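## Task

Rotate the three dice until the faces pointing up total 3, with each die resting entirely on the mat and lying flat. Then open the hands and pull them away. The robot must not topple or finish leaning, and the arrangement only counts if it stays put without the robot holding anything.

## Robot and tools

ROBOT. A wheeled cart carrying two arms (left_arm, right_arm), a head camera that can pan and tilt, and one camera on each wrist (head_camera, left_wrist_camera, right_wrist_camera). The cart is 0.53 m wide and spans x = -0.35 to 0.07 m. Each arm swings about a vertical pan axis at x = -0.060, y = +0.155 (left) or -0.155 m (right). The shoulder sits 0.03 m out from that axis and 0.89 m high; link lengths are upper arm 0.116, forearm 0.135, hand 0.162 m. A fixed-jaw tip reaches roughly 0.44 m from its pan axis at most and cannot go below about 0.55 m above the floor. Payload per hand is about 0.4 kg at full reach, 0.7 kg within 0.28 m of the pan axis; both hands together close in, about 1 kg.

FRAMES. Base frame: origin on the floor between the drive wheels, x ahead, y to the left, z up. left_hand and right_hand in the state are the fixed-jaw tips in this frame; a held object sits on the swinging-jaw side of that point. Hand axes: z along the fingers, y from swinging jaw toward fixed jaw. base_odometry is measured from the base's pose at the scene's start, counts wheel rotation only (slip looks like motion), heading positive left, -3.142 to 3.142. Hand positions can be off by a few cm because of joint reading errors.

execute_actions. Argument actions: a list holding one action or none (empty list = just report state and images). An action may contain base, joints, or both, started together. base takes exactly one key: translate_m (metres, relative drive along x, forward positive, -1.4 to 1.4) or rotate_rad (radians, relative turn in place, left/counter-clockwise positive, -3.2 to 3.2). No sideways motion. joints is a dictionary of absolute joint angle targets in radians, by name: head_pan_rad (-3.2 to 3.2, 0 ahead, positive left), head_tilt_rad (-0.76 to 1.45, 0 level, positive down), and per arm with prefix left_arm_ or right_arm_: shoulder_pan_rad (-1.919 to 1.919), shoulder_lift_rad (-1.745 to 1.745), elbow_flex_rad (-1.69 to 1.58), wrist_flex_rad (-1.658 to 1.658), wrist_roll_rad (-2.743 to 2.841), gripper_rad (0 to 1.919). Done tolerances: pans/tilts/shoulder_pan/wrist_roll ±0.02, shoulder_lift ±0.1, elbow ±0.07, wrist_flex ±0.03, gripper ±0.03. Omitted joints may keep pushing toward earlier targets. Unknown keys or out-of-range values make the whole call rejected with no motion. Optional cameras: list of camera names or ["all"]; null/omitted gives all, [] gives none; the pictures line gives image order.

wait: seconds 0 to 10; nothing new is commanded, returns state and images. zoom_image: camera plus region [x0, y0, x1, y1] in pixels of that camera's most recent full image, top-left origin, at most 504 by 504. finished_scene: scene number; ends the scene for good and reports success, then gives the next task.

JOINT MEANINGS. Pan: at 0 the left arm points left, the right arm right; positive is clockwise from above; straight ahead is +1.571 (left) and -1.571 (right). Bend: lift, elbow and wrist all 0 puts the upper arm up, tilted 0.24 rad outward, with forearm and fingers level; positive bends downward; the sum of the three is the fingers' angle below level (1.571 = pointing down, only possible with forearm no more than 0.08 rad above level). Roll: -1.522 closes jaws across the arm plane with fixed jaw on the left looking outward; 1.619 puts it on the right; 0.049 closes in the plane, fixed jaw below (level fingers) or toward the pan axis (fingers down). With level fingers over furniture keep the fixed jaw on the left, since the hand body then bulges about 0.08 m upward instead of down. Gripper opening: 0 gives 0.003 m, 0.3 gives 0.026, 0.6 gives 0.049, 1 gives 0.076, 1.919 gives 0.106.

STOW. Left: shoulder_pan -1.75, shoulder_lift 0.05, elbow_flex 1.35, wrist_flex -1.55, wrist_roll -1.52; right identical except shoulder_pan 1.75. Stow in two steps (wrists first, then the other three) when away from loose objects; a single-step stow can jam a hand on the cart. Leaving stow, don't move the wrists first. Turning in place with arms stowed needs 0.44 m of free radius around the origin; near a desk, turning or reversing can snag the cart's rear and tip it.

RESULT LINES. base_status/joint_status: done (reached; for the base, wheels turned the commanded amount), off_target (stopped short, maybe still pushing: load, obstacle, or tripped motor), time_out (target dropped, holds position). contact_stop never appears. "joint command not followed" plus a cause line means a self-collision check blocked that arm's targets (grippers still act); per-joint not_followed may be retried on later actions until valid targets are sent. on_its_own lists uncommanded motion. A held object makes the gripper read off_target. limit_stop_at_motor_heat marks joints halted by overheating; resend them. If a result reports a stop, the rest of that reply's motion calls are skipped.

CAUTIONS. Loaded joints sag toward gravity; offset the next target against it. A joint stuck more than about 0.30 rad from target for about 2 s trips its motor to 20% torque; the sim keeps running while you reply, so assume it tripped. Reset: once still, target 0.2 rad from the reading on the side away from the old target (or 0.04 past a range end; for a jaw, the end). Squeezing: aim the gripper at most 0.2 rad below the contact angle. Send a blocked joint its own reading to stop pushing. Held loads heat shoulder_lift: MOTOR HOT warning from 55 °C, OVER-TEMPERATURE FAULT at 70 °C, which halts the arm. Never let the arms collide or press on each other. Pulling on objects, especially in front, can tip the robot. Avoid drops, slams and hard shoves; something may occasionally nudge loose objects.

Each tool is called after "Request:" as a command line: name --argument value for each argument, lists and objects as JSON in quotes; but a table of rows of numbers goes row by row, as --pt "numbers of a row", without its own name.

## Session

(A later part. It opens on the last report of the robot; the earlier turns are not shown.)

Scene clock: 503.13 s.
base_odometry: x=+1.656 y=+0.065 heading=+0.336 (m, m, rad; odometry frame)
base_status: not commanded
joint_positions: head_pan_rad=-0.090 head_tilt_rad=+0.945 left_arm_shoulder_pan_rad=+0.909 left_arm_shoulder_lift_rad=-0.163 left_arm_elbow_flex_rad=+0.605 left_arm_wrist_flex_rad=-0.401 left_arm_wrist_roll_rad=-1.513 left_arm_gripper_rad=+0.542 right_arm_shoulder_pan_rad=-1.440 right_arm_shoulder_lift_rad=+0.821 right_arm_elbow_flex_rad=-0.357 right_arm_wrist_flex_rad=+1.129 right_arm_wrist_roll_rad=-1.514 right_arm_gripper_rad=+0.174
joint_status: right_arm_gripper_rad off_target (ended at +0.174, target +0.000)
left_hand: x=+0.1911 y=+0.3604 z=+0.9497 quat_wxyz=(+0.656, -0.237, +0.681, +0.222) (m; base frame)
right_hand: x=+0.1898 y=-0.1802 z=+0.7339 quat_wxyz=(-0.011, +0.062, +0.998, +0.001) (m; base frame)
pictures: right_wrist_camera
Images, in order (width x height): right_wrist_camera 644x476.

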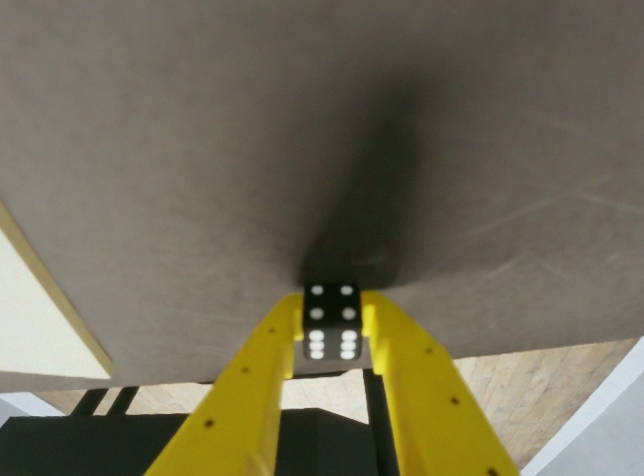

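Request:
execute_actions --actions '[{"joints": {"right_arm_shoulder_lift_rad": 0.52, "right_arm_elbow_flex_rad": -0.45, "right_arm_wrist_flex_rad": 1.2}}]' --cameras '[]'

Request:
execute_actions --actions '[{"joints": {"right_arm_wrist_flex_rad": -0.6}}]' --cameras '[]'

Request:
execute_actions --actions '[{"joints": {"right_arm_shoulder_lift_rad": 0.53, "right_arm_elbow_flex_rad": 0.81, "right_arm_wrist_flex_rad": -0.945}}]' --cameras '["head_camera", "right_wrist_camera"]'

Scene clock: 509.33 s.
base_odometry: x=+1.656 y=+0.065 heading=+0.336 (m, m, rad; odometry frame)
base_status: not commanded
joint_positions: head_pan_rad=-0.090 head_tilt_rad=+0.945 left_arm_shoulder_pan_rad=+0.909 left_arm_shoulder_lift_rad=-0.163 left_arm_elbow_flex_rad=+0.605 left_arm_wrist_flex_rad=-0.401 left_arm_wrist_roll_rad=-1.513 left_arm_gripper_rad=+0.542 right_arm_shoulder_pan_rad=-1.440 right_arm_shoulder_lift_rad=+0.577 right_arm_elbow_flex_rad=-0.415 right_arm_wrist_flex_rad=+1.194 right_arm_wrist_roll_rad=-1.514 right_arm_gripper_rad=+0.174
joint_status: all done
left_hand: x=+0.1911 y=+0.3604 z=+0.9497 quat_wxyz=(+0.656, -0.237, +0.681, +0.222) (m; base frame)
right_hand: x=+0.2216 y=-0.1844 z=+0.7994 quat_wxyz=(+0.106, +0.061, +0.992, -0.007) (m; base frame)
pictures: none
No camera images: the call's "cameras" was empty. Leave "cameras" out to get every camera's image.

Scene clock: 511.30 s.
base_odometry: x=+1.656 y=+0.065 heading=+0.336 (m, m, rad; odometry frame)
base_status: not commanded
joint_positions: head_pan_rad=-0.090 head_tilt_rad=+0.945 left_arm_shoulder_pan_rad=+0.909 left_arm_shoulder_lift_rad=-0.163 left_arm_elbow_flex_rad=+0.605 left_arm_wrist_flex_rad=-0.401 left_arm_wrist_roll_rad=-1.513 left_arm_gripper_rad=+0.542 right_arm_shoulder_pan_rad=-1.440 right_arm_shoulder_lift_rad=+0.577 right_arm_elbow_flex_rad=-0.415 right_arm_wrist_flex_rad=-0.585 right_arm_wrist_roll_rad=-1.514 right_arm_gripper_rad=+0.174
joint_status: all done
left_hand: x=+0.1911 y=+0.3604 z=+0.9497 quat_wxyz=(+0.656, -0.237, +0.681, +0.222) (m; base frame)
right_hand: x=+0.3334 y=-0.1991 z=+1.0219 quat_wxyz=(+0.838, +0.033, +0.542, -0.058) (m; base frame)
pictures: none
No camera images: the call's "cameras" was empty. Leave "cameras" out to get every camera's image.

Scene clock: 512.80 s.
base_odometry: x=+1.656 y=+0.065 heading=+0.336 (m, m, rad; odometry frame)
base_status: not commanded
joint_positions: head_pan_rad=-0.090 head_tilt_rad=+0.945 left_arm_shoulder_pan_rad=+0.909 left_arm_shoulder_lift_rad=-0.163 left_arm_elbow_flex_rad=+0.605 left_arm_wrist_flex_rad=-0.401 left_arm_wrist_roll_rad=-1.513 left_arm_gripper_rad=+0.542 right_arm_shoulder_pan_rad=-1.440 right_arm_shoulder_lift_rad=+0.573 right_arm_elbow_flex_rad=+0.809 right_arm_wrist_flex_rad=-0.929 right_arm_wrist_roll_rad=-1.514 right_arm_gripper_rad=+0.174
joint_status: all done
left_hand: x=+0.1911 y=+0.3604 z=+0.9497 quat_wxyz=(+0.656, -0.237, +0.681, +0.222) (m; base frame)
right_hand: x=+0.2281 y=-0.1852 z=+0.7713 quat_wxyz=(+0.529, +0.052, +0.846, -0.037) (m; base frame)
pictures: head_camera, right_wrist_camera
Images, in order (width x height): head_camera 644x476, right_wrist_camera 644x476.

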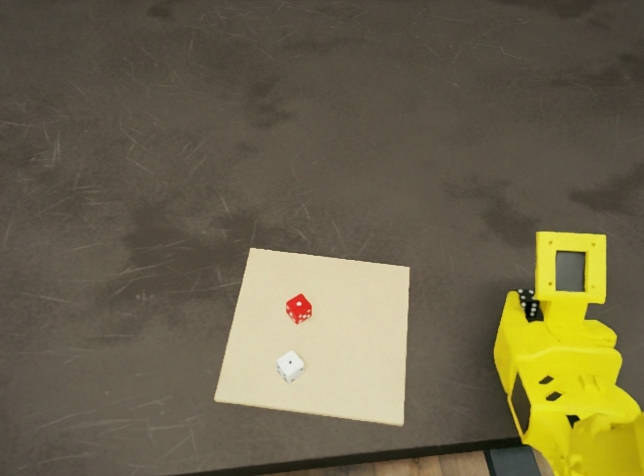

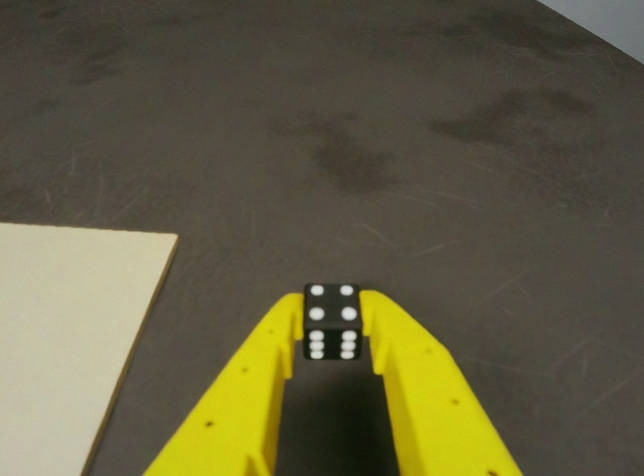

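Request:
execute_actions --actions '[]'

Scene clock: 524.90 s.
base_odometry: x=+1.656 y=+0.065 heading=+0.336 (m, m, rad; odometry frame)
base_status: not commanded
joint_positions: head_pan_rad=-0.090 head_tilt_rad=+0.945 left_arm_shoulder_pan_rad=+0.909 left_arm_shoulder_lift_rad=-0.163 left_arm_elbow_flex_rad=+0.605 left_arm_wrist_flex_rad=-0.401 left_arm_wrist_roll_rad=-1.513 left_arm_gripper_rad=+0.542 right_arm_shoulder_pan_rad=-1.440 right_arm_shoulder_lift_rad=+0.573 right_arm_elbow_flex_rad=+0.809 right_arm_wrist_flex_rad=-0.929 right_arm_wrist_roll_rad=-1.514 right_arm_gripper_rad=+0.174
joint_status: all done
left_hand: x=+0.1911 y=+0.3604 z=+0.9497 quat_wxyz=(+0.656, -0.237, +0.681, +0.222) (m; base frame)
right_hand: x=+0.2281 y=-0.1852 z=+0.7713 quat_wxyz=(+0.529, +0.052, +0.846, -0.037) (m; base frame)
pictures: head_camera, left_wrist_camera, right_wrist_camera
Images, in order (width x height): head_camera 644x476, left_wrist_camera 644x476, right_wrist_camera 644x476.

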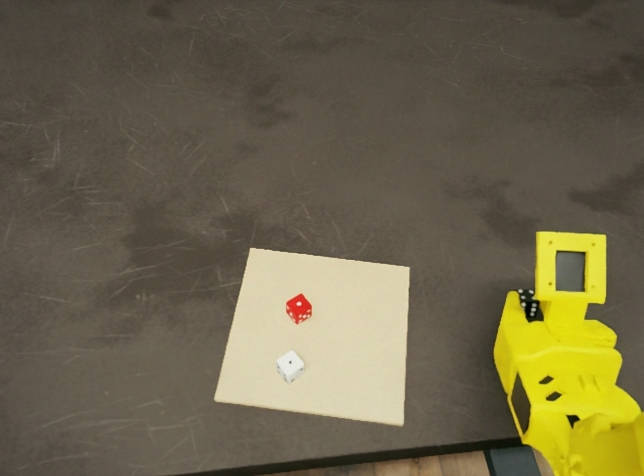

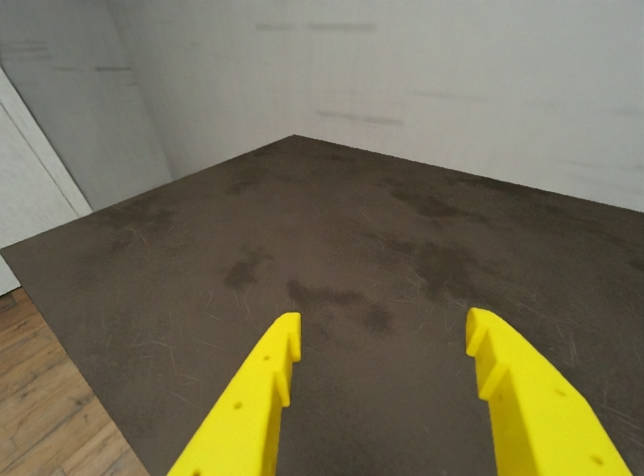

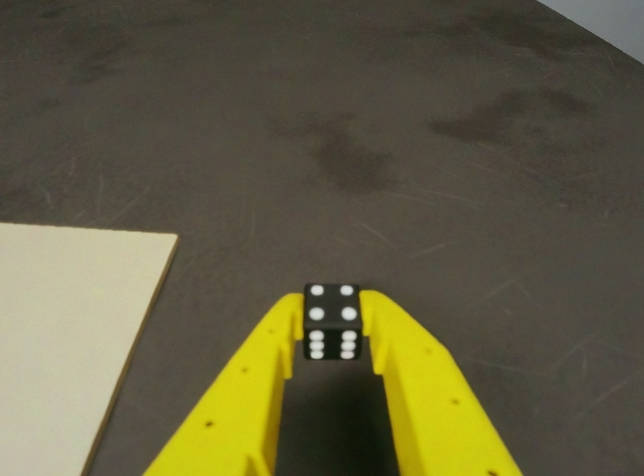

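Request:
execute_actions --actions '[{"joints": {"right_arm_shoulder_lift_rad": 0.635, "right_arm_elbow_flex_rad": 0.80, "right_arm_wrist_flex_rad": -0.94}}]' --cameras '["head_camera", "right_wrist_camera"]'

Scene clock: 530.33 s.
base_odometry: x=+1.656 y=+0.065 heading=+0.336 (m, m, rad; odometry frame)
base_status: not commanded
joint_positions: head_pan_rad=-0.090 head_tilt_rad=+0.945 left_arm_shoulder_pan_rad=+0.909 left_arm_shoulder_lift_rad=-0.163 left_arm_elbow_flex_rad=+0.605 left_arm_wrist_flex_rad=-0.401 left_arm_wrist_roll_rad=-1.513 left_arm_gripper_rad=+0.542 right_arm_shoulder_pan_rad=-1.440 right_arm_shoulder_lift_rad=+0.648 right_arm_elbow_flex_rad=+0.809 right_arm_wrist_flex_rad=-0.929 right_arm_wrist_roll_rad=-1.514 right_arm_gripper_rad=+0.174
joint_status: all done
left_hand: x=+0.1911 y=+0.3604 z=+0.9497 quat_wxyz=(+0.656, -0.237, +0.681, +0.222) (m; base frame)
right_hand: x=+0.2182 y=-0.1839 z=+0.7522 quat_wxyz=(+0.497, +0.053, +0.866, -0.035) (m; base frame)
pictures: head_camera, right_wrist_camera
Images, in order (width x height): head_camera 644x476, right_wrist_camera 644x476.

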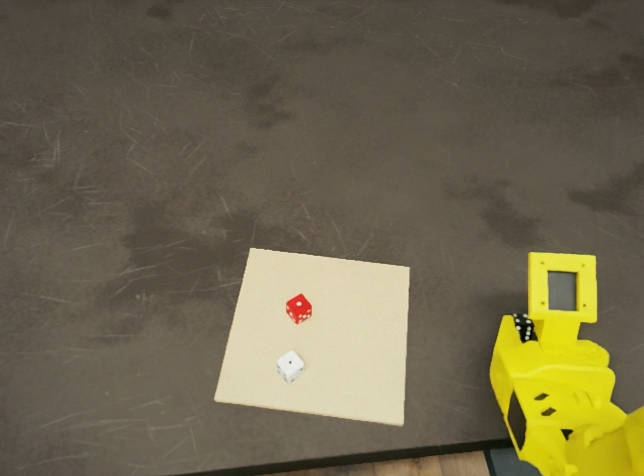

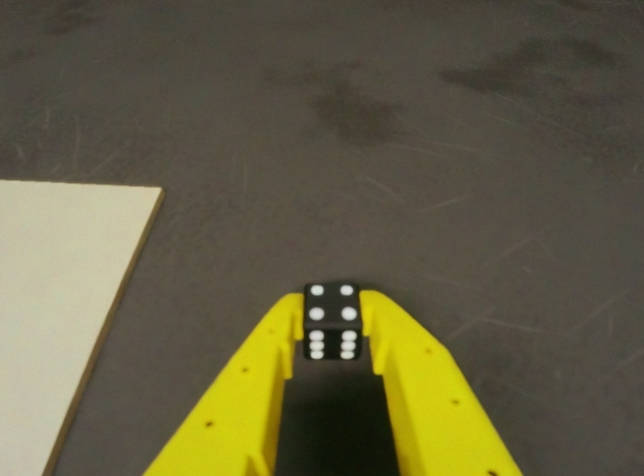

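Request:
execute_actions --actions '[{"joints": {"right_arm_shoulder_lift_rad": 0.66}}]' --cameras '["head_camera", "right_wrist_camera"]'

Scene clock: 533.40 s.
base_odometry: x=+1.656 y=+0.065 heading=+0.336 (m, m, rad; odometry frame)
base_status: not commanded
joint_positions: head_pan_rad=-0.090 head_tilt_rad=+0.945 left_arm_shoulder_pan_rad=+0.909 left_arm_shoulder_lift_rad=-0.163 left_arm_elbow_flex_rad=+0.605 left_arm_wrist_flex_rad=-0.401 left_arm_wrist_roll_rad=-1.513 left_arm_gripper_rad=+0.542 right_arm_shoulder_pan_rad=-1.440 right_arm_shoulder_lift_rad=+0.669 right_arm_elbow_flex_rad=+0.809 right_arm_wrist_flex_rad=-0.929 right_arm_wrist_roll_rad=-1.514 right_arm_gripper_rad=+0.174
joint_status: all done
left_hand: x=+0.1911 y=+0.3604 z=+0.9497 quat_wxyz=(+0.656, -0.237, +0.681, +0.222) (m; base frame)
right_hand: x=+0.2151 y=-0.1835 z=+0.7469 quat_wxyz=(+0.487, +0.054, +0.871, -0.034) (m; base frame)
pictures: head_camera, right_wrist_camera
Images, in order (width x height): head_camera 644x476, right_wrist_camera 644x476.

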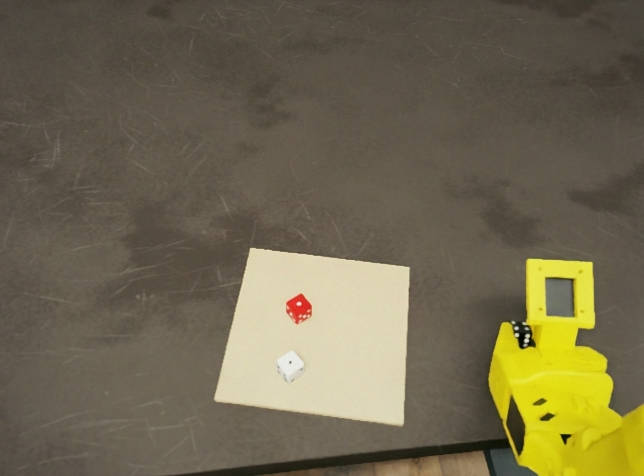

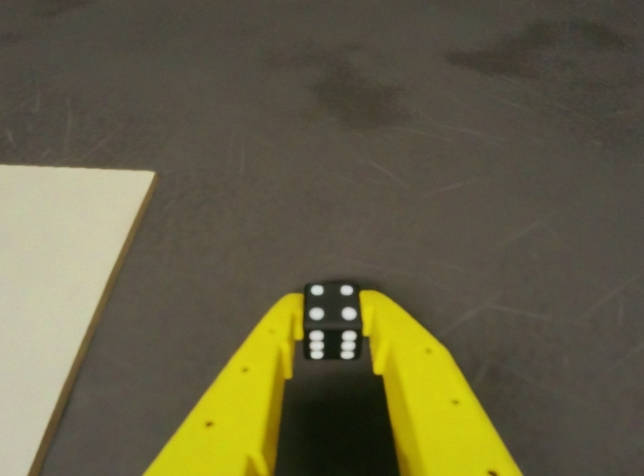

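Request:
execute_actions --actions '[{"joints": {"right_arm_shoulder_lift_rad": 0.685}}]' --cameras '["head_camera", "right_wrist_camera"]'

Scene clock: 536.37 s.
base_odometry: x=+1.656 y=+0.065 heading=+0.336 (m, m, rad; odometry frame)
base_status: not commanded
joint_positions: head_pan_rad=-0.090 head_tilt_rad=+0.945 left_arm_shoulder_pan_rad=+0.909 left_arm_shoulder_lift_rad=-0.163 left_arm_elbow_flex_rad=+0.605 left_arm_wrist_flex_rad=-0.401 left_arm_wrist_roll_rad=-1.513 left_arm_gripper_rad=+0.542 right_arm_shoulder_pan_rad=-1.440 right_arm_shoulder_lift_rad=+0.697 right_arm_elbow_flex_rad=+0.809 right_arm_wrist_flex_rad=-0.929 right_arm_wrist_roll_rad=-1.514 right_arm_gripper_rad=+0.174
joint_status: all done
left_hand: x=+0.1911 y=+0.3604 z=+0.9497 quat_wxyz=(+0.656, -0.237, +0.681, +0.222) (m; base frame)
right_hand: x=+0.2110 y=-0.1830 z=+0.7401 quat_wxyz=(+0.475, +0.054, +0.878, -0.033) (m; base frame)
pictures: head_camera, right_wrist_camera
Images, in order (width x height): head_camera 644x476, right_wrist_camera 644x476.

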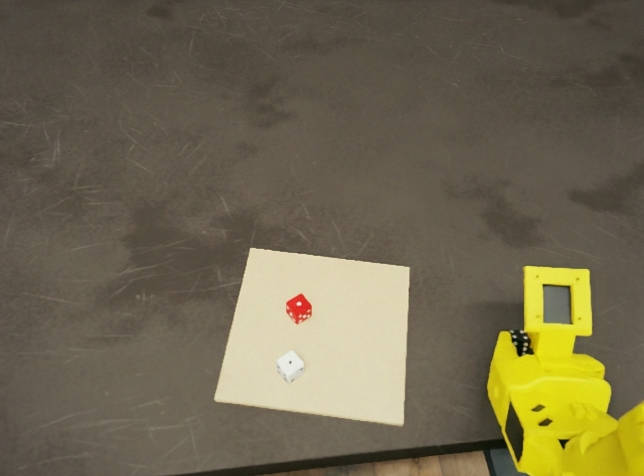

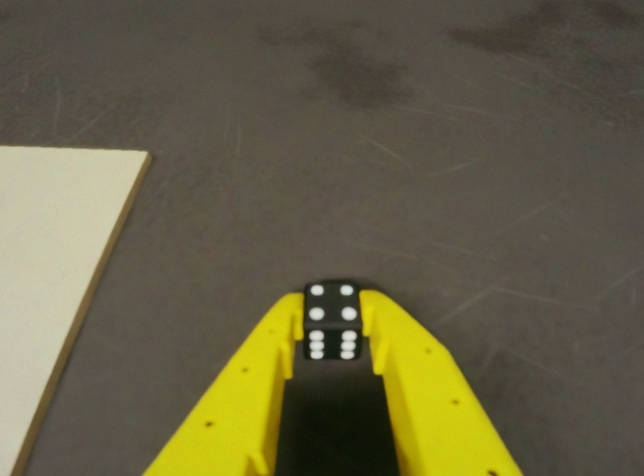

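Request:
execute_actions --actions '[{"joints": {"right_arm_gripper_rad": 0.55}}]' --cameras '["head_camera", "right_wrist_camera"]'

Scene clock: 542.03 s.
base_odometry: x=+1.656 y=+0.065 heading=+0.336 (m, m, rad; odometry frame)
base_status: not commanded
joint_positions: head_pan_rad=-0.090 head_tilt_rad=+0.945 left_arm_shoulder_pan_rad=+0.909 left_arm_shoulder_lift_rad=-0.163 left_arm_elbow_flex_rad=+0.605 left_arm_wrist_flex_rad=-0.401 left_arm_wrist_roll_rad=-1.513 left_arm_gripper_rad=+0.542 right_arm_shoulder_pan_rad=-1.440 right_arm_shoulder_lift_rad=+0.697 right_arm_elbow_flex_rad=+0.809 right_arm_wrist_flex_rad=-0.929 right_arm_wrist_roll_rad=-1.514 right_arm_gripper_rad=+0.539
joint_status: all done
left_hand: x=+0.1911 y=+0.3604 z=+0.9497 quat_wxyz=(+0.656, -0.237, +0.681, +0.222) (m; base frame)
right_hand: x=+0.2110 y=-0.1830 z=+0.7401 quat_wxyz=(+0.475, +0.054, +0.878, -0.033) (m; base frame)
pictures: head_camera, right_wrist_camera
Images, in order (width x height): head_camera 644x476, right_wrist_camera 644x476.

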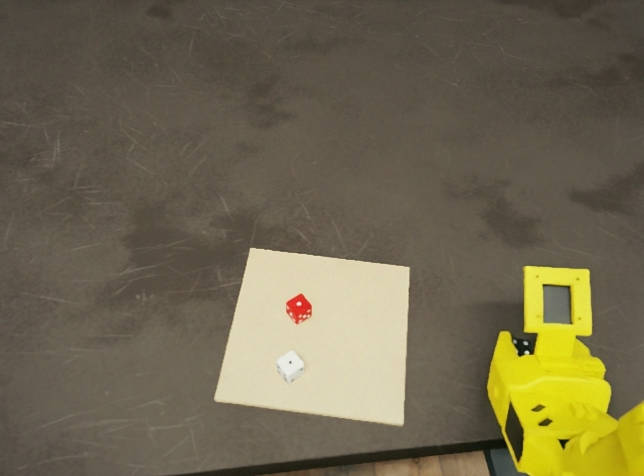

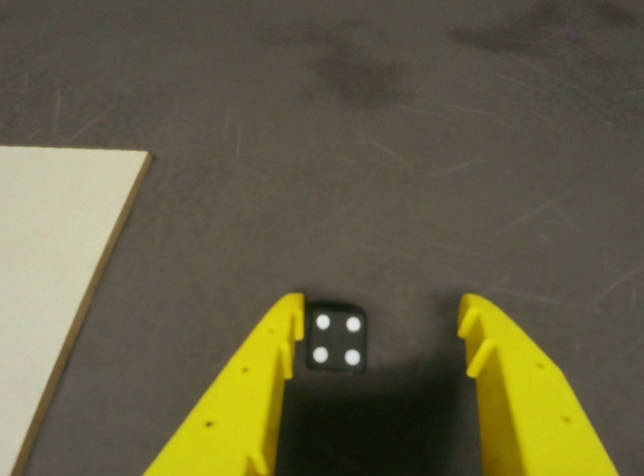

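Request:
execute_actions --actions '[{"joints": {"right_arm_shoulder_lift_rad": 0.3, "right_arm_elbow_flex_rad": 0.2, "right_arm_wrist_flex_rad": 0.0}}]' --cameras '["head_camera"]'

Request:
execute_actions --actions '[{"joints": {"right_arm_shoulder_lift_rad": 0.575, "right_arm_elbow_flex_rad": -0.51, "right_arm_wrist_flex_rad": 1.46, "right_arm_gripper_rad": 0.7, "right_arm_wrist_roll_rad": -1.522}}]' --cameras '["head_camera", "right_wrist_camera"]'

Scene clock: 556.10 s.
base_odometry: x=+1.656 y=+0.065 heading=+0.336 (m, m, rad; odometry frame)
base_status: not commanded
joint_positions: head_pan_rad=-0.090 head_tilt_rad=+0.945 left_arm_shoulder_pan_rad=+0.909 left_arm_shoulder_lift_rad=-0.163 left_arm_elbow_flex_rad=+0.605 left_arm_wrist_flex_rad=-0.401 left_arm_wrist_roll_rad=-1.513 left_arm_gripper_rad=+0.542 right_arm_shoulder_pan_rad=-1.440 right_arm_shoulder_lift_rad=+0.350 right_arm_elbow_flex_rad=+0.242 right_arm_wrist_flex_rad=-0.002 right_arm_wrist_roll_rad=-1.514 right_arm_gripper_rad=+0.540
joint_status: all done
left_hand: x=+0.1911 y=+0.3604 z=+0.9497 quat_wxyz=(+0.656, -0.237, +0.681, +0.222) (m; base frame)
right_hand: x=+0.2815 y=-0.1923 z=+0.8296 quat_wxyz=(+0.470, +0.054, +0.880, -0.033) (m; base frame)
pictures: head_camera
Images, in order (width x height): head_camera 644x476.

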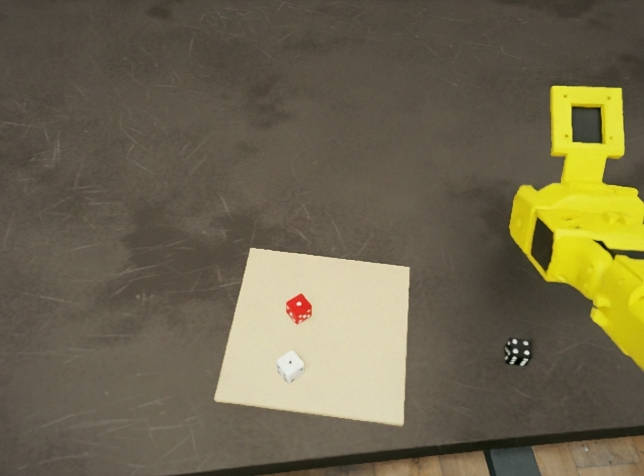

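Scene clock: 557.83 s.
base_odometry: x=+1.656 y=+0.065 heading=+0.336 (m, m, rad; odometry frame)
base_status: not commanded
joint_positions: head_pan_rad=-0.090 head_tilt_rad=+0.945 left_arm_shoulder_pan_rad=+0.909 left_arm_shoulder_lift_rad=-0.163 left_arm_elbow_flex_rad=+0.605 left_arm_wrist_flex_rad=-0.401 left_arm_wrist_roll_rad=-1.513 left_arm_gripper_rad=+0.542 right_arm_shoulder_pan_rad=-1.440 right_arm_shoulder_lift_rad=+0.599 right_arm_elbow_flex_rad=-0.473 right_arm_wrist_flex_rad=+1.454 right_arm_wrist_roll_rad=-1.514 right_arm_gripper_rad=+0.690
joint_status: all done
left_hand: x=+0.1911 y=+0.3604 z=+0.9497 quat_wxyz=(+0.656, -0.237, +0.681, +0.222) (m; base frame)
right_hand: x=+0.1887 y=-0.1800 z=+0.7989 quat_wxyz=(-0.004, +0.062, +0.998, +0.000) (m; base frame)
pictures: head_camera, right_wrist_camera
Images, in order (width x height): head_camera 644x476, right_wrist_camera 644x476.

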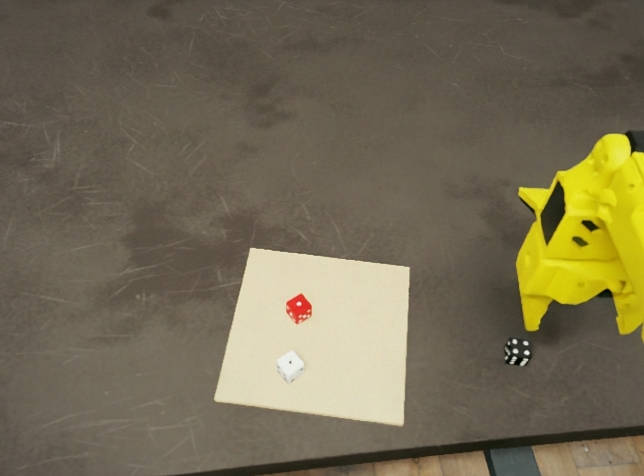

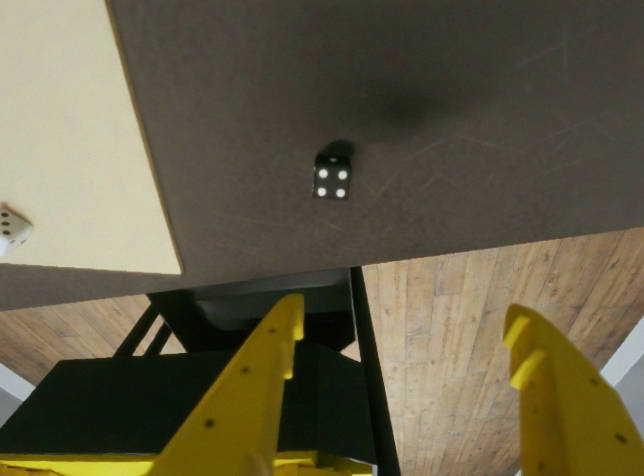

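Request:
execute_actions --actions '[{"joints": {"right_arm_shoulder_pan_rad": -1.46, "right_arm_shoulder_lift_rad": 0.78, "right_arm_elbow_flex_rad": -0.62, "right_arm_wrist_flex_rad": 1.355}}]' --cameras '["right_wrist_camera"]'

Scene clock: 566.10 s.
base_odometry: x=+1.656 y=+0.065 heading=+0.336 (m, m, rad; odometry frame)
base_status: not commanded
joint_positions: head_pan_rad=-0.090 head_tilt_rad=+0.945 left_arm_shoulder_pan_rad=+0.909 left_arm_shoulder_lift_rad=-0.163 left_arm_elbow_flex_rad=+0.605 left_arm_wrist_flex_rad=-0.401 left_arm_wrist_roll_rad=-1.513 left_arm_gripper_rad=+0.542 right_arm_shoulder_pan_rad=-1.450 right_arm_shoulder_lift_rad=+0.803 right_arm_elbow_flex_rad=-0.584 right_arm_wrist_flex_rad=+1.363 right_arm_wrist_roll_rad=-1.514 right_arm_gripper_rad=+0.690
joint_status: all done
left_hand: x=+0.1911 y=+0.3604 z=+0.9497 quat_wxyz=(+0.656, -0.237, +0.681, +0.222) (m; base frame)
right_hand: x=+0.2005 y=-0.1787 z=+0.7673 quat_wxyz=(-0.006, +0.056, +0.998, +0.000) (m; base frame)
pictures: right_wrist_camera
Images, in order (width x height): right_wrist_camera 644x476.

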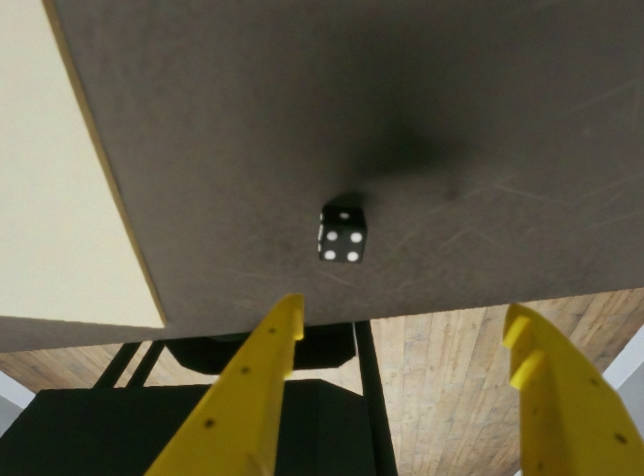

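Request:
execute_actions --actions '[{"joints": {"right_arm_shoulder_lift_rad": 0.95, "right_arm_elbow_flex_rad": -0.67, "right_arm_wrist_flex_rad": 1.225}}]' --cameras '["right_wrist_camera"]'

Scene clock: 571.97 s.
base_odometry: x=+1.656 y=+0.065 heading=+0.336 (m, m, rad; odometry frame)
base_status: not commanded
joint_positions: head_pan_rad=-0.090 head_tilt_rad=+0.945 left_arm_shoulder_pan_rad=+0.909 left_arm_shoulder_lift_rad=-0.163 left_arm_elbow_flex_rad=+0.605 left_arm_wrist_flex_rad=-0.401 left_arm_wrist_roll_rad=-1.513 left_arm_gripper_rad=+0.542 right_arm_shoulder_pan_rad=-1.450 right_arm_shoulder_lift_rad=+0.975 right_arm_elbow_flex_rad=-0.634 right_arm_wrist_flex_rad=+1.233 right_arm_wrist_roll_rad=-1.514 right_arm_gripper_rad=+0.690
joint_status: all done
left_hand: x=+0.1911 y=+0.3604 z=+0.9497 quat_wxyz=(+0.656, -0.237, +0.681, +0.222) (m; base frame)
right_hand: x=+0.2065 y=-0.1795 z=+0.7333 quat_wxyz=(-0.001, +0.056, +0.998, +0.000) (m; base frame)
pictures: right_wrist_camera
Images, in order (width x height): right_wrist_camera 644x476.

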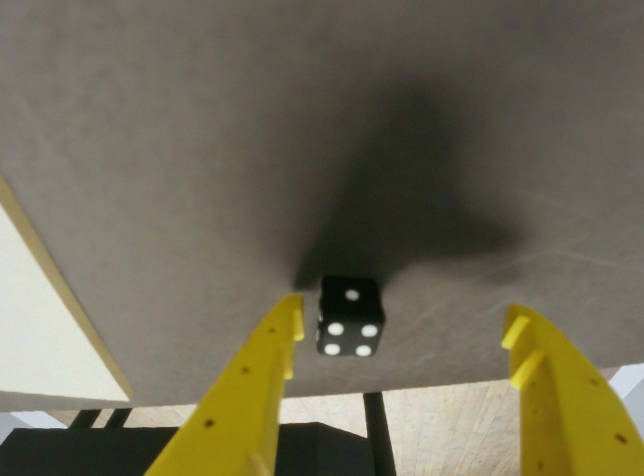

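Request:
execute_actions --actions '[{"joints": {"right_arm_gripper_rad": 0.0}}]' --cameras '["right_wrist_camera"]'

Request:
execute_actions --actions '[{"joints": {"right_arm_shoulder_lift_rad": 0.52, "right_arm_elbow_flex_rad": -0.45, "right_arm_wrist_flex_rad": 1.2}}]' --cameras '["right_wrist_camera"]'

Scene clock: 575.43 s.
base_odometry: x=+1.656 y=+0.065 heading=+0.336 (m, m, rad; odometry frame)
base_status: not commanded
joint_positions: head_pan_rad=-0.090 head_tilt_rad=+0.945 left_arm_shoulder_pan_rad=+0.909 left_arm_shoulder_lift_rad=-0.163 left_arm_elbow_flex_rad=+0.605 left_arm_wrist_flex_rad=-0.401 left_arm_wrist_roll_rad=-1.513 left_arm_gripper_rad=+0.542 right_arm_shoulder_pan_rad=-1.450 right_arm_shoulder_lift_rad=+0.975 right_arm_elbow_flex_rad=-0.634 right_arm_wrist_flex_rad=+1.233 right_arm_wrist_roll_rad=-1.514 right_arm_gripper_rad=+0.175
joint_status: right_arm_gripper_rad off_target (ended at +0.175, target +0.000)
left_hand: x=+0.1911 y=+0.3604 z=+0.9497 quat_wxyz=(+0.656, -0.237, +0.681, +0.222) (m; base frame)
right_hand: x=+0.2065 y=-0.1795 z=+0.7333 quat_wxyz=(-0.001, +0.056, +0.998, +0.000) (m; base frame)
pictures: right_wrist_camera
Images, in order (width x height): right_wrist_camera 644x476.

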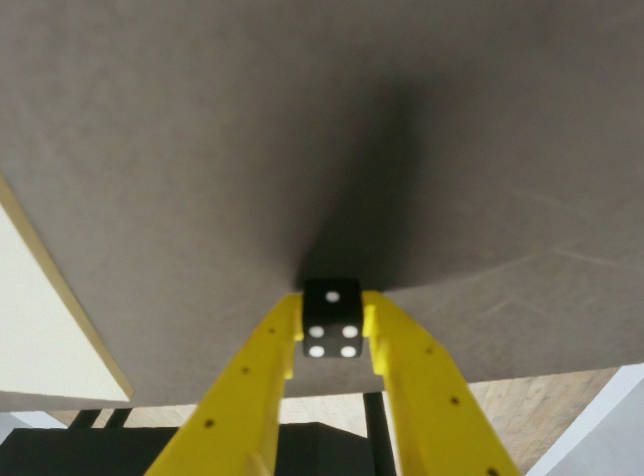

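Scene clock: 576.47 s.
base_odometry: x=+1.656 y=+0.065 heading=+0.336 (m, m, rad; odometry frame)
base_status: not commanded
joint_positions: head_pan_rad=-0.090 head_tilt_rad=+0.945 left_arm_shoulder_pan_rad=+0.909 left_arm_shoulder_lift_rad=-0.163 left_arm_elbow_flex_rad=+0.605 left_arm_wrist_flex_rad=-0.401 left_arm_wrist_roll_rad=-1.513 left_arm_gripper_rad=+0.542 right_arm_shoulder_pan_rad=-1.450 right_arm_shoulder_lift_rad=+0.576 right_arm_elbow_flex_rad=-0.447 right_arm_wrist_flex_rad=+1.208 right_arm_wrist_roll_rad=-1.514 right_arm_gripper_rad=+0.175
joint_status: all done
left_hand: x=+0.1911 y=+0.3604 z=+0.9497 quat_wxyz=(+0.656, -0.237, +0.681, +0.222) (m; base frame)
right_hand: x=+0.2254 y=-0.1818 z=+0.8048 quat_wxyz=(+0.116, +0.056, +0.992, -0.007) (m; base frame)
pictures: right_wrist_camera
Images, in order (width x height): right_wrist_camera 644x476.

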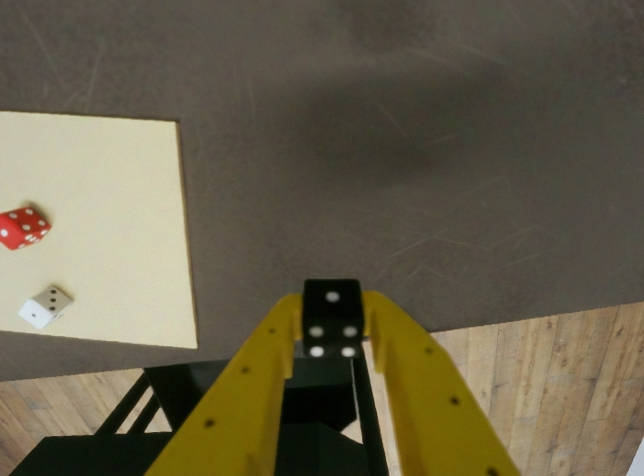

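Request:
execute_actions --actions '[{"joints": {"right_arm_wrist_flex_rad": -0.5, "right_arm_shoulder_pan_rad": -1.83}}]' --cameras '["head_camera"]'

Request:
execute_actions --actions '[{"joints": {"right_arm_shoulder_lift_rad": 0.68, "right_arm_elbow_flex_rad": 0.28, "right_arm_wrist_flex_rad": -0.51}}]' --cameras '["head_camera", "right_wrist_camera"]'

Scene clock: 582.30 s.
base_odometry: x=+1.656 y=+0.065 heading=+0.336 (m, m, rad; odometry frame)
base_status: not commanded
joint_positions: head_pan_rad=-0.090 head_tilt_rad=+0.945 left_arm_shoulder_pan_rad=+0.909 left_arm_shoulder_lift_rad=-0.163 left_arm_elbow_flex_rad=+0.605 left_arm_wrist_flex_rad=-0.401 left_arm_wrist_roll_rad=-1.513 left_arm_gripper_rad=+0.542 right_arm_shoulder_pan_rad=-1.823 right_arm_shoulder_lift_rad=+0.576 right_arm_elbow_flex_rad=-0.442 right_arm_wrist_flex_rad=-0.484 right_arm_wrist_roll_rad=-1.514 right_arm_gripper_rad=+0.175
joint_status: all done
left_hand: x=+0.1911 y=+0.3604 z=+0.9497 quat_wxyz=(+0.656, -0.237, +0.681, +0.222) (m; base frame)
right_hand: x=+0.3259 y=-0.0475 z=+1.0152 quat_wxyz=(+0.813, -0.074, +0.568, +0.100) (m; base frame)
pictures: head_camera
Images, in order (width x height): head_camera 644x476.

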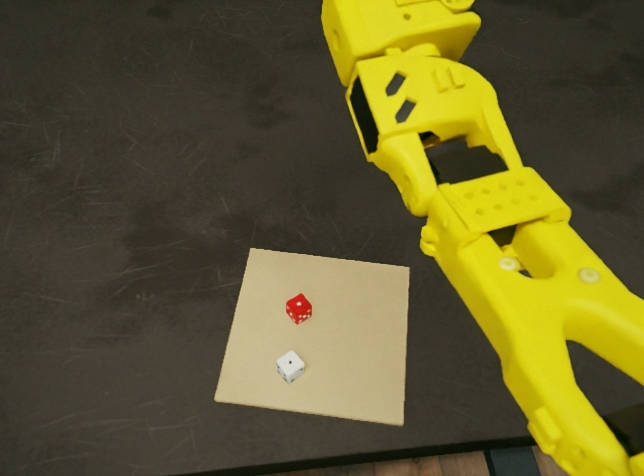

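Scene clock: 583.50 s.
base_odometry: x=+1.656 y=+0.065 heading=+0.336 (m, m, rad; odometry frame)
base_status: not commanded
joint_positions: head_pan_rad=-0.090 head_tilt_rad=+0.945 left_arm_shoulder_pan_rad=+0.909 left_arm_shoulder_lift_rad=-0.163 left_arm_elbow_flex_rad=+0.605 left_arm_wrist_flex_rad=-0.401 left_arm_wrist_roll_rad=-1.513 left_arm_gripper_rad=+0.542 right_arm_shoulder_pan_rad=-1.823 right_arm_shoulder_lift_rad=+0.706 right_arm_elbow_flex_rad=+0.283 right_arm_wrist_flex_rad=-0.496 right_arm_wrist_roll_rad=-1.514 right_arm_gripper_rad=+0.175
joint_status: all done
left_hand: x=+0.1911 y=+0.3604 z=+0.9497 quat_wxyz=(+0.656, -0.237, +0.681, +0.222) (m; base frame)
right_hand: x=+0.2716 y=-0.0615 z=+0.7753 quat_wxyz=(+0.509, -0.111, +0.851, +0.063) (m; base frame)
pictures: head_camera, right_wrist_camera
Images, in order (width x height): head_camera 644x476, right_wrist_camera 644x476.

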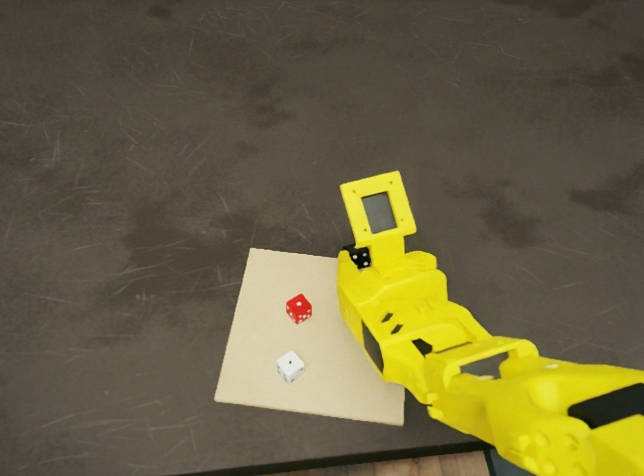

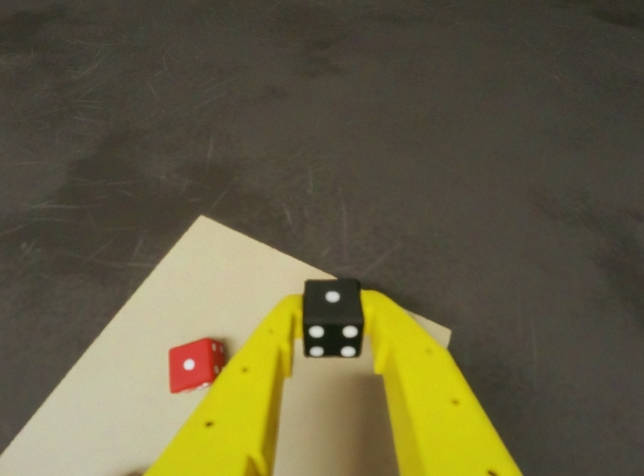

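Request:
execute_actions --actions '[{"joints": {"right_arm_shoulder_pan_rad": -1.897, "right_arm_shoulder_lift_rad": 0.70, "right_arm_elbow_flex_rad": 0.52, "right_arm_wrist_flex_rad": -0.765}}]' --cameras '["head_camera", "right_wrist_camera"]'

Scene clock: 601.27 s.
base_odometry: x=+1.656 y=+0.065 heading=+0.336 (m, m, rad; odometry frame)
base_status: not commanded
joint_positions: head_pan_rad=-0.090 head_tilt_rad=+0.945 left_arm_shoulder_pan_rad=+0.909 left_arm_shoulder_lift_rad=-0.163 left_arm_elbow_flex_rad=+0.605 left_arm_wrist_flex_rad=-0.401 left_arm_wrist_roll_rad=-1.513 left_arm_gripper_rad=+0.542 right_arm_shoulder_pan_rad=-1.889 right_arm_shoulder_lift_rad=+0.719 right_arm_elbow_flex_rad=+0.521 right_arm_wrist_flex_rad=-0.749 right_arm_wrist_roll_rad=-1.514 right_arm_gripper_rad=+0.175
joint_status: all done
left_hand: x=+0.1911 y=+0.3604 z=+0.9497 quat_wxyz=(+0.656, -0.237, +0.681, +0.222) (m; base frame)
right_hand: x=+0.2376 y=-0.0488 z=+0.7586 quat_wxyz=(+0.508, -0.139, +0.846, +0.079) (m; base frame)
pictures: head_camera, right_wrist_camera
Images, in order (width x height): head_camera 644x476, right_wrist_camera 644x476.

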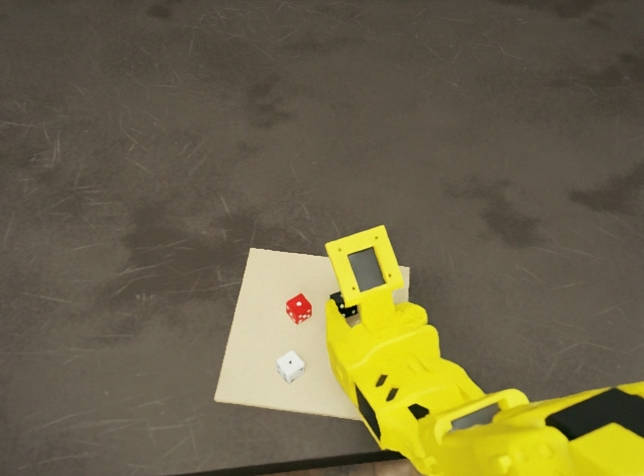

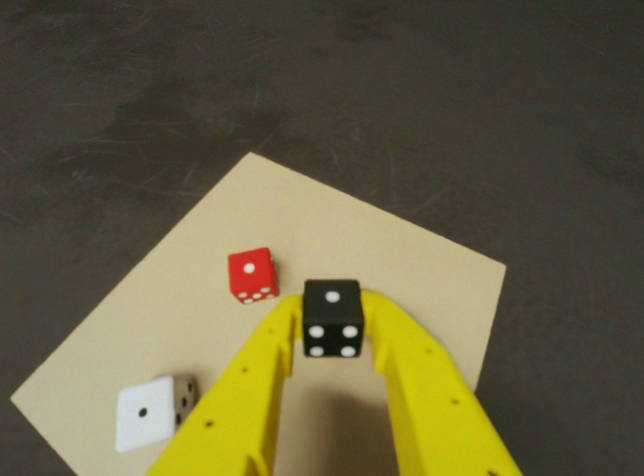

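Request:
execute_actions --actions '[{"joints": {"right_arm_shoulder_lift_rad": 0.76}}]' --cameras '["head_camera", "right_wrist_camera"]'

Scene clock: 604.77 s.
base_odometry: x=+1.656 y=+0.065 heading=+0.336 (m, m, rad; odometry frame)
base_status: not commanded
joint_positions: head_pan_rad=-0.090 head_tilt_rad=+0.945 left_arm_shoulder_pan_rad=+0.909 left_arm_shoulder_lift_rad=-0.163 left_arm_elbow_flex_rad=+0.605 left_arm_wrist_flex_rad=-0.401 left_arm_wrist_roll_rad=-1.513 left_arm_gripper_rad=+0.542 right_arm_shoulder_pan_rad=-1.889 right_arm_shoulder_lift_rad=+0.777 right_arm_elbow_flex_rad=+0.521 right_arm_wrist_flex_rad=-0.749 right_arm_wrist_roll_rad=-1.514 right_arm_gripper_rad=+0.175
joint_status: all done
left_hand: x=+0.1911 y=+0.3604 z=+0.9497 quat_wxyz=(+0.656, -0.237, +0.681, +0.222) (m; base frame)
right_hand: x=+0.2296 y=-0.0514 z=+0.7422 quat_wxyz=(+0.483, -0.142, +0.861, +0.076) (m; base frame)
pictures: head_camera, right_wrist_camera
Images, in order (width x height): head_camera 644x476, right_wrist_camera 644x476.

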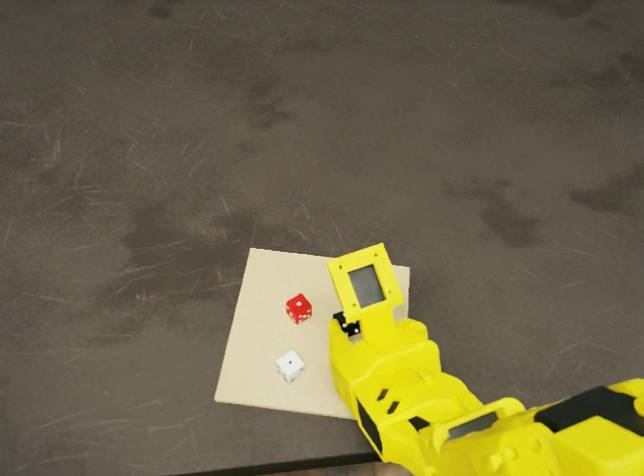

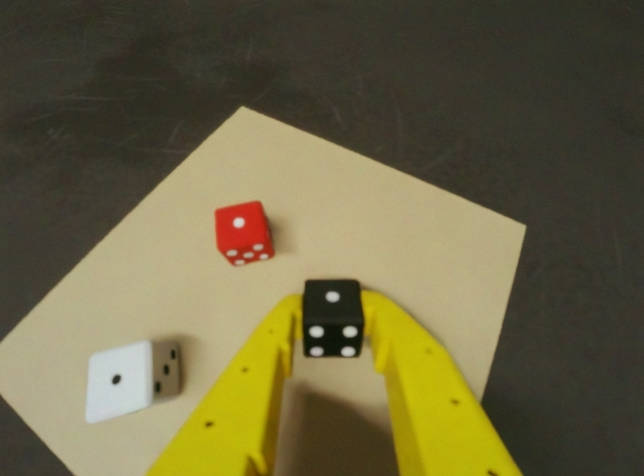

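Request:
execute_actions --actions '[{"joints": {"right_arm_gripper_rad": 0.55}}]' --cameras '["head_camera", "right_wrist_camera"]'

Scene clock: 607.63 s.
base_odometry: x=+1.656 y=+0.065 heading=+0.336 (m, m, rad; odometry frame)
base_status: not commanded
joint_positions: head_pan_rad=-0.090 head_tilt_rad=+0.945 left_arm_shoulder_pan_rad=+0.909 left_arm_shoulder_lift_rad=-0.163 left_arm_elbow_flex_rad=+0.605 left_arm_wrist_flex_rad=-0.401 left_arm_wrist_roll_rad=-1.513 left_arm_gripper_rad=+0.542 right_arm_shoulder_pan_rad=-1.889 right_arm_shoulder_lift_rad=+0.777 right_arm_elbow_flex_rad=+0.521 right_arm_wrist_flex_rad=-0.749 right_arm_wrist_roll_rad=-1.514 right_arm_gripper_rad=+0.539
joint_status: all done
left_hand: x=+0.1911 y=+0.3604 z=+0.9497 quat_wxyz=(+0.656, -0.237, +0.681, +0.222) (m; base frame)
right_hand: x=+0.2296 y=-0.0514 z=+0.7422 quat_wxyz=(+0.483, -0.142, +0.861, +0.076) (m; base frame)
pictures: head_camera, right_wrist_camera
Images, in order (width x height): head_camera 644x476, right_wrist_camera 644x476.

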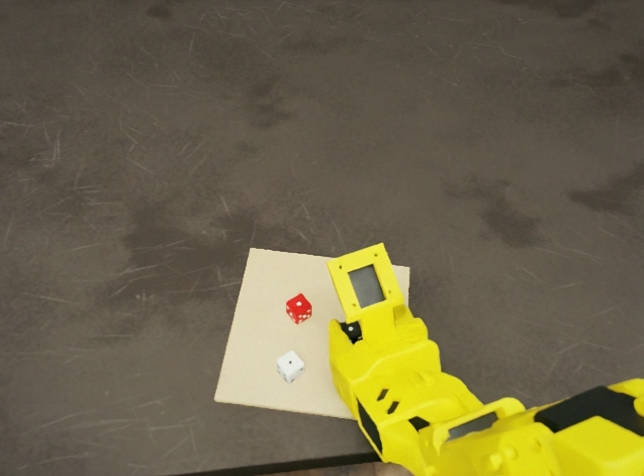

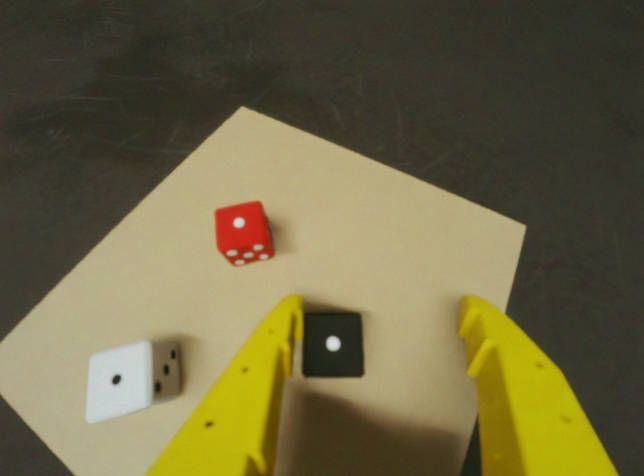

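Black die is 1 up. Raise the arm and move it clear.

Request:
execute_actions --actions '[{"joints": {"right_arm_shoulder_lift_rad": 0.2}}]' --cameras '["head_camera"]'

Request:
execute_actions --actions '[{"joints": {"right_arm_shoulder_pan_rad": -0.9, "right_arm_shoulder_lift_rad": -0.2, "right_arm_elbow_flex_rad": 0.6, "right_arm_wrist_flex_rad": -0.4}}]' --cameras '["head_camera"]'

Scene clock: 612.47 s.
base_odometry: x=+1.656 y=+0.065 heading=+0.336 (m, m, rad; odometry frame)
base_status: not commanded
joint_positions: head_pan_rad=-0.090 head_tilt_rad=+0.945 left_arm_shoulder_pan_rad=+0.909 left_arm_shoulder_lift_rad=-0.163 left_arm_elbow_flex_rad=+0.605 left_arm_wrist_flex_rad=-0.401 left_arm_wrist_roll_rad=-1.513 left_arm_gripper_rad=+0.542 right_arm_shoulder_pan_rad=-1.889 right_arm_shoulder_lift_rad=+0.248 right_arm_elbow_flex_rad=+0.522 right_arm_wrist_flex_rad=-0.749 right_arm_wrist_roll_rad=-1.514 right_arm_gripper_rad=+0.540
joint_status: all done
left_hand: x=+0.1911 y=+0.3604 z=+0.9497 quat_wxyz=(+0.656, -0.237, +0.681, +0.222) (m; base frame)
right_hand: x=+0.2663 y=-0.0394 z=+0.9024 quat_wxyz=(+0.691, -0.116, +0.705, +0.108) (m; base frame)
pictures: head_camera
Images, in order (width x height): head_camera 644x476.

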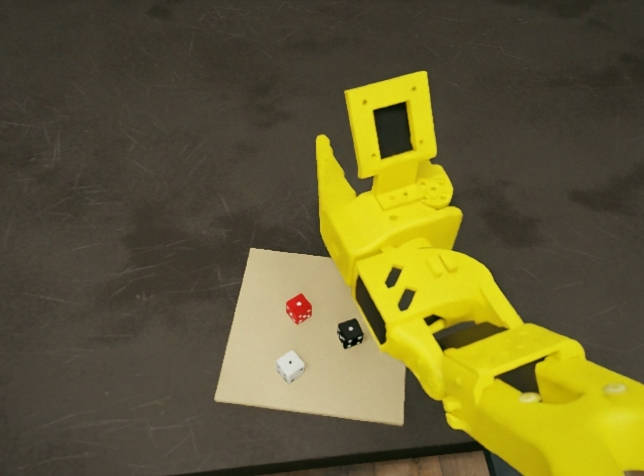

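Scene clock: 613.93 s.
base_odometry: x=+1.656 y=+0.065 heading=+0.336 (m, m, rad; odometry frame)
base_status: not commanded
joint_positions: head_pan_rad=-0.090 head_tilt_rad=+0.945 left_arm_shoulder_pan_rad=+0.909 left_arm_shoulder_lift_rad=-0.163 left_arm_elbow_flex_rad=+0.605 left_arm_wrist_flex_rad=-0.401 left_arm_wrist_roll_rad=-1.513 left_arm_gripper_rad=+0.542 right_arm_shoulder_pan_rad=-0.907 right_arm_shoulder_lift_rad=-0.157 right_arm_elbow_flex_rad=+0.605 right_arm_wrist_flex_rad=-0.401 right_arm_wrist_roll_rad=-1.514 right_arm_gripper_rad=+0.540
joint_status: all done
left_hand: x=+0.1911 y=+0.3604 z=+0.9497 quat_wxyz=(+0.656, -0.237, +0.681, +0.222) (m; base frame)
right_hand: x=+0.2005 y=-0.3488 z=+0.9480 quat_wxyz=(+0.652, +0.233, +0.685, -0.227) (m; base frame)
pictures: head_camera
Images, in order (width x height): head_camera 644x476.

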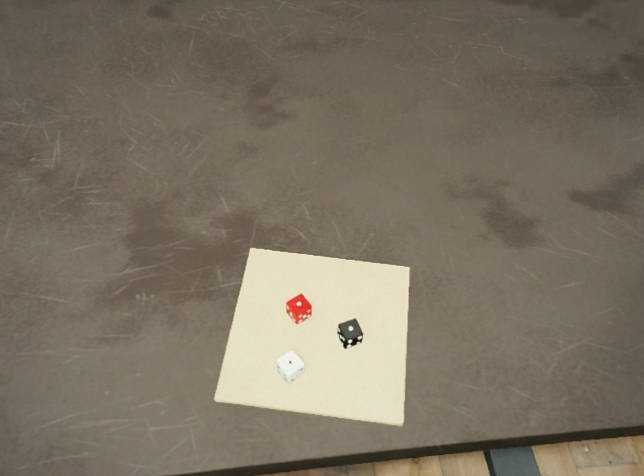

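All three dice show 1 and are on the mat.

Request:
finished_scene --scene 1

The scene is finished: the task was done.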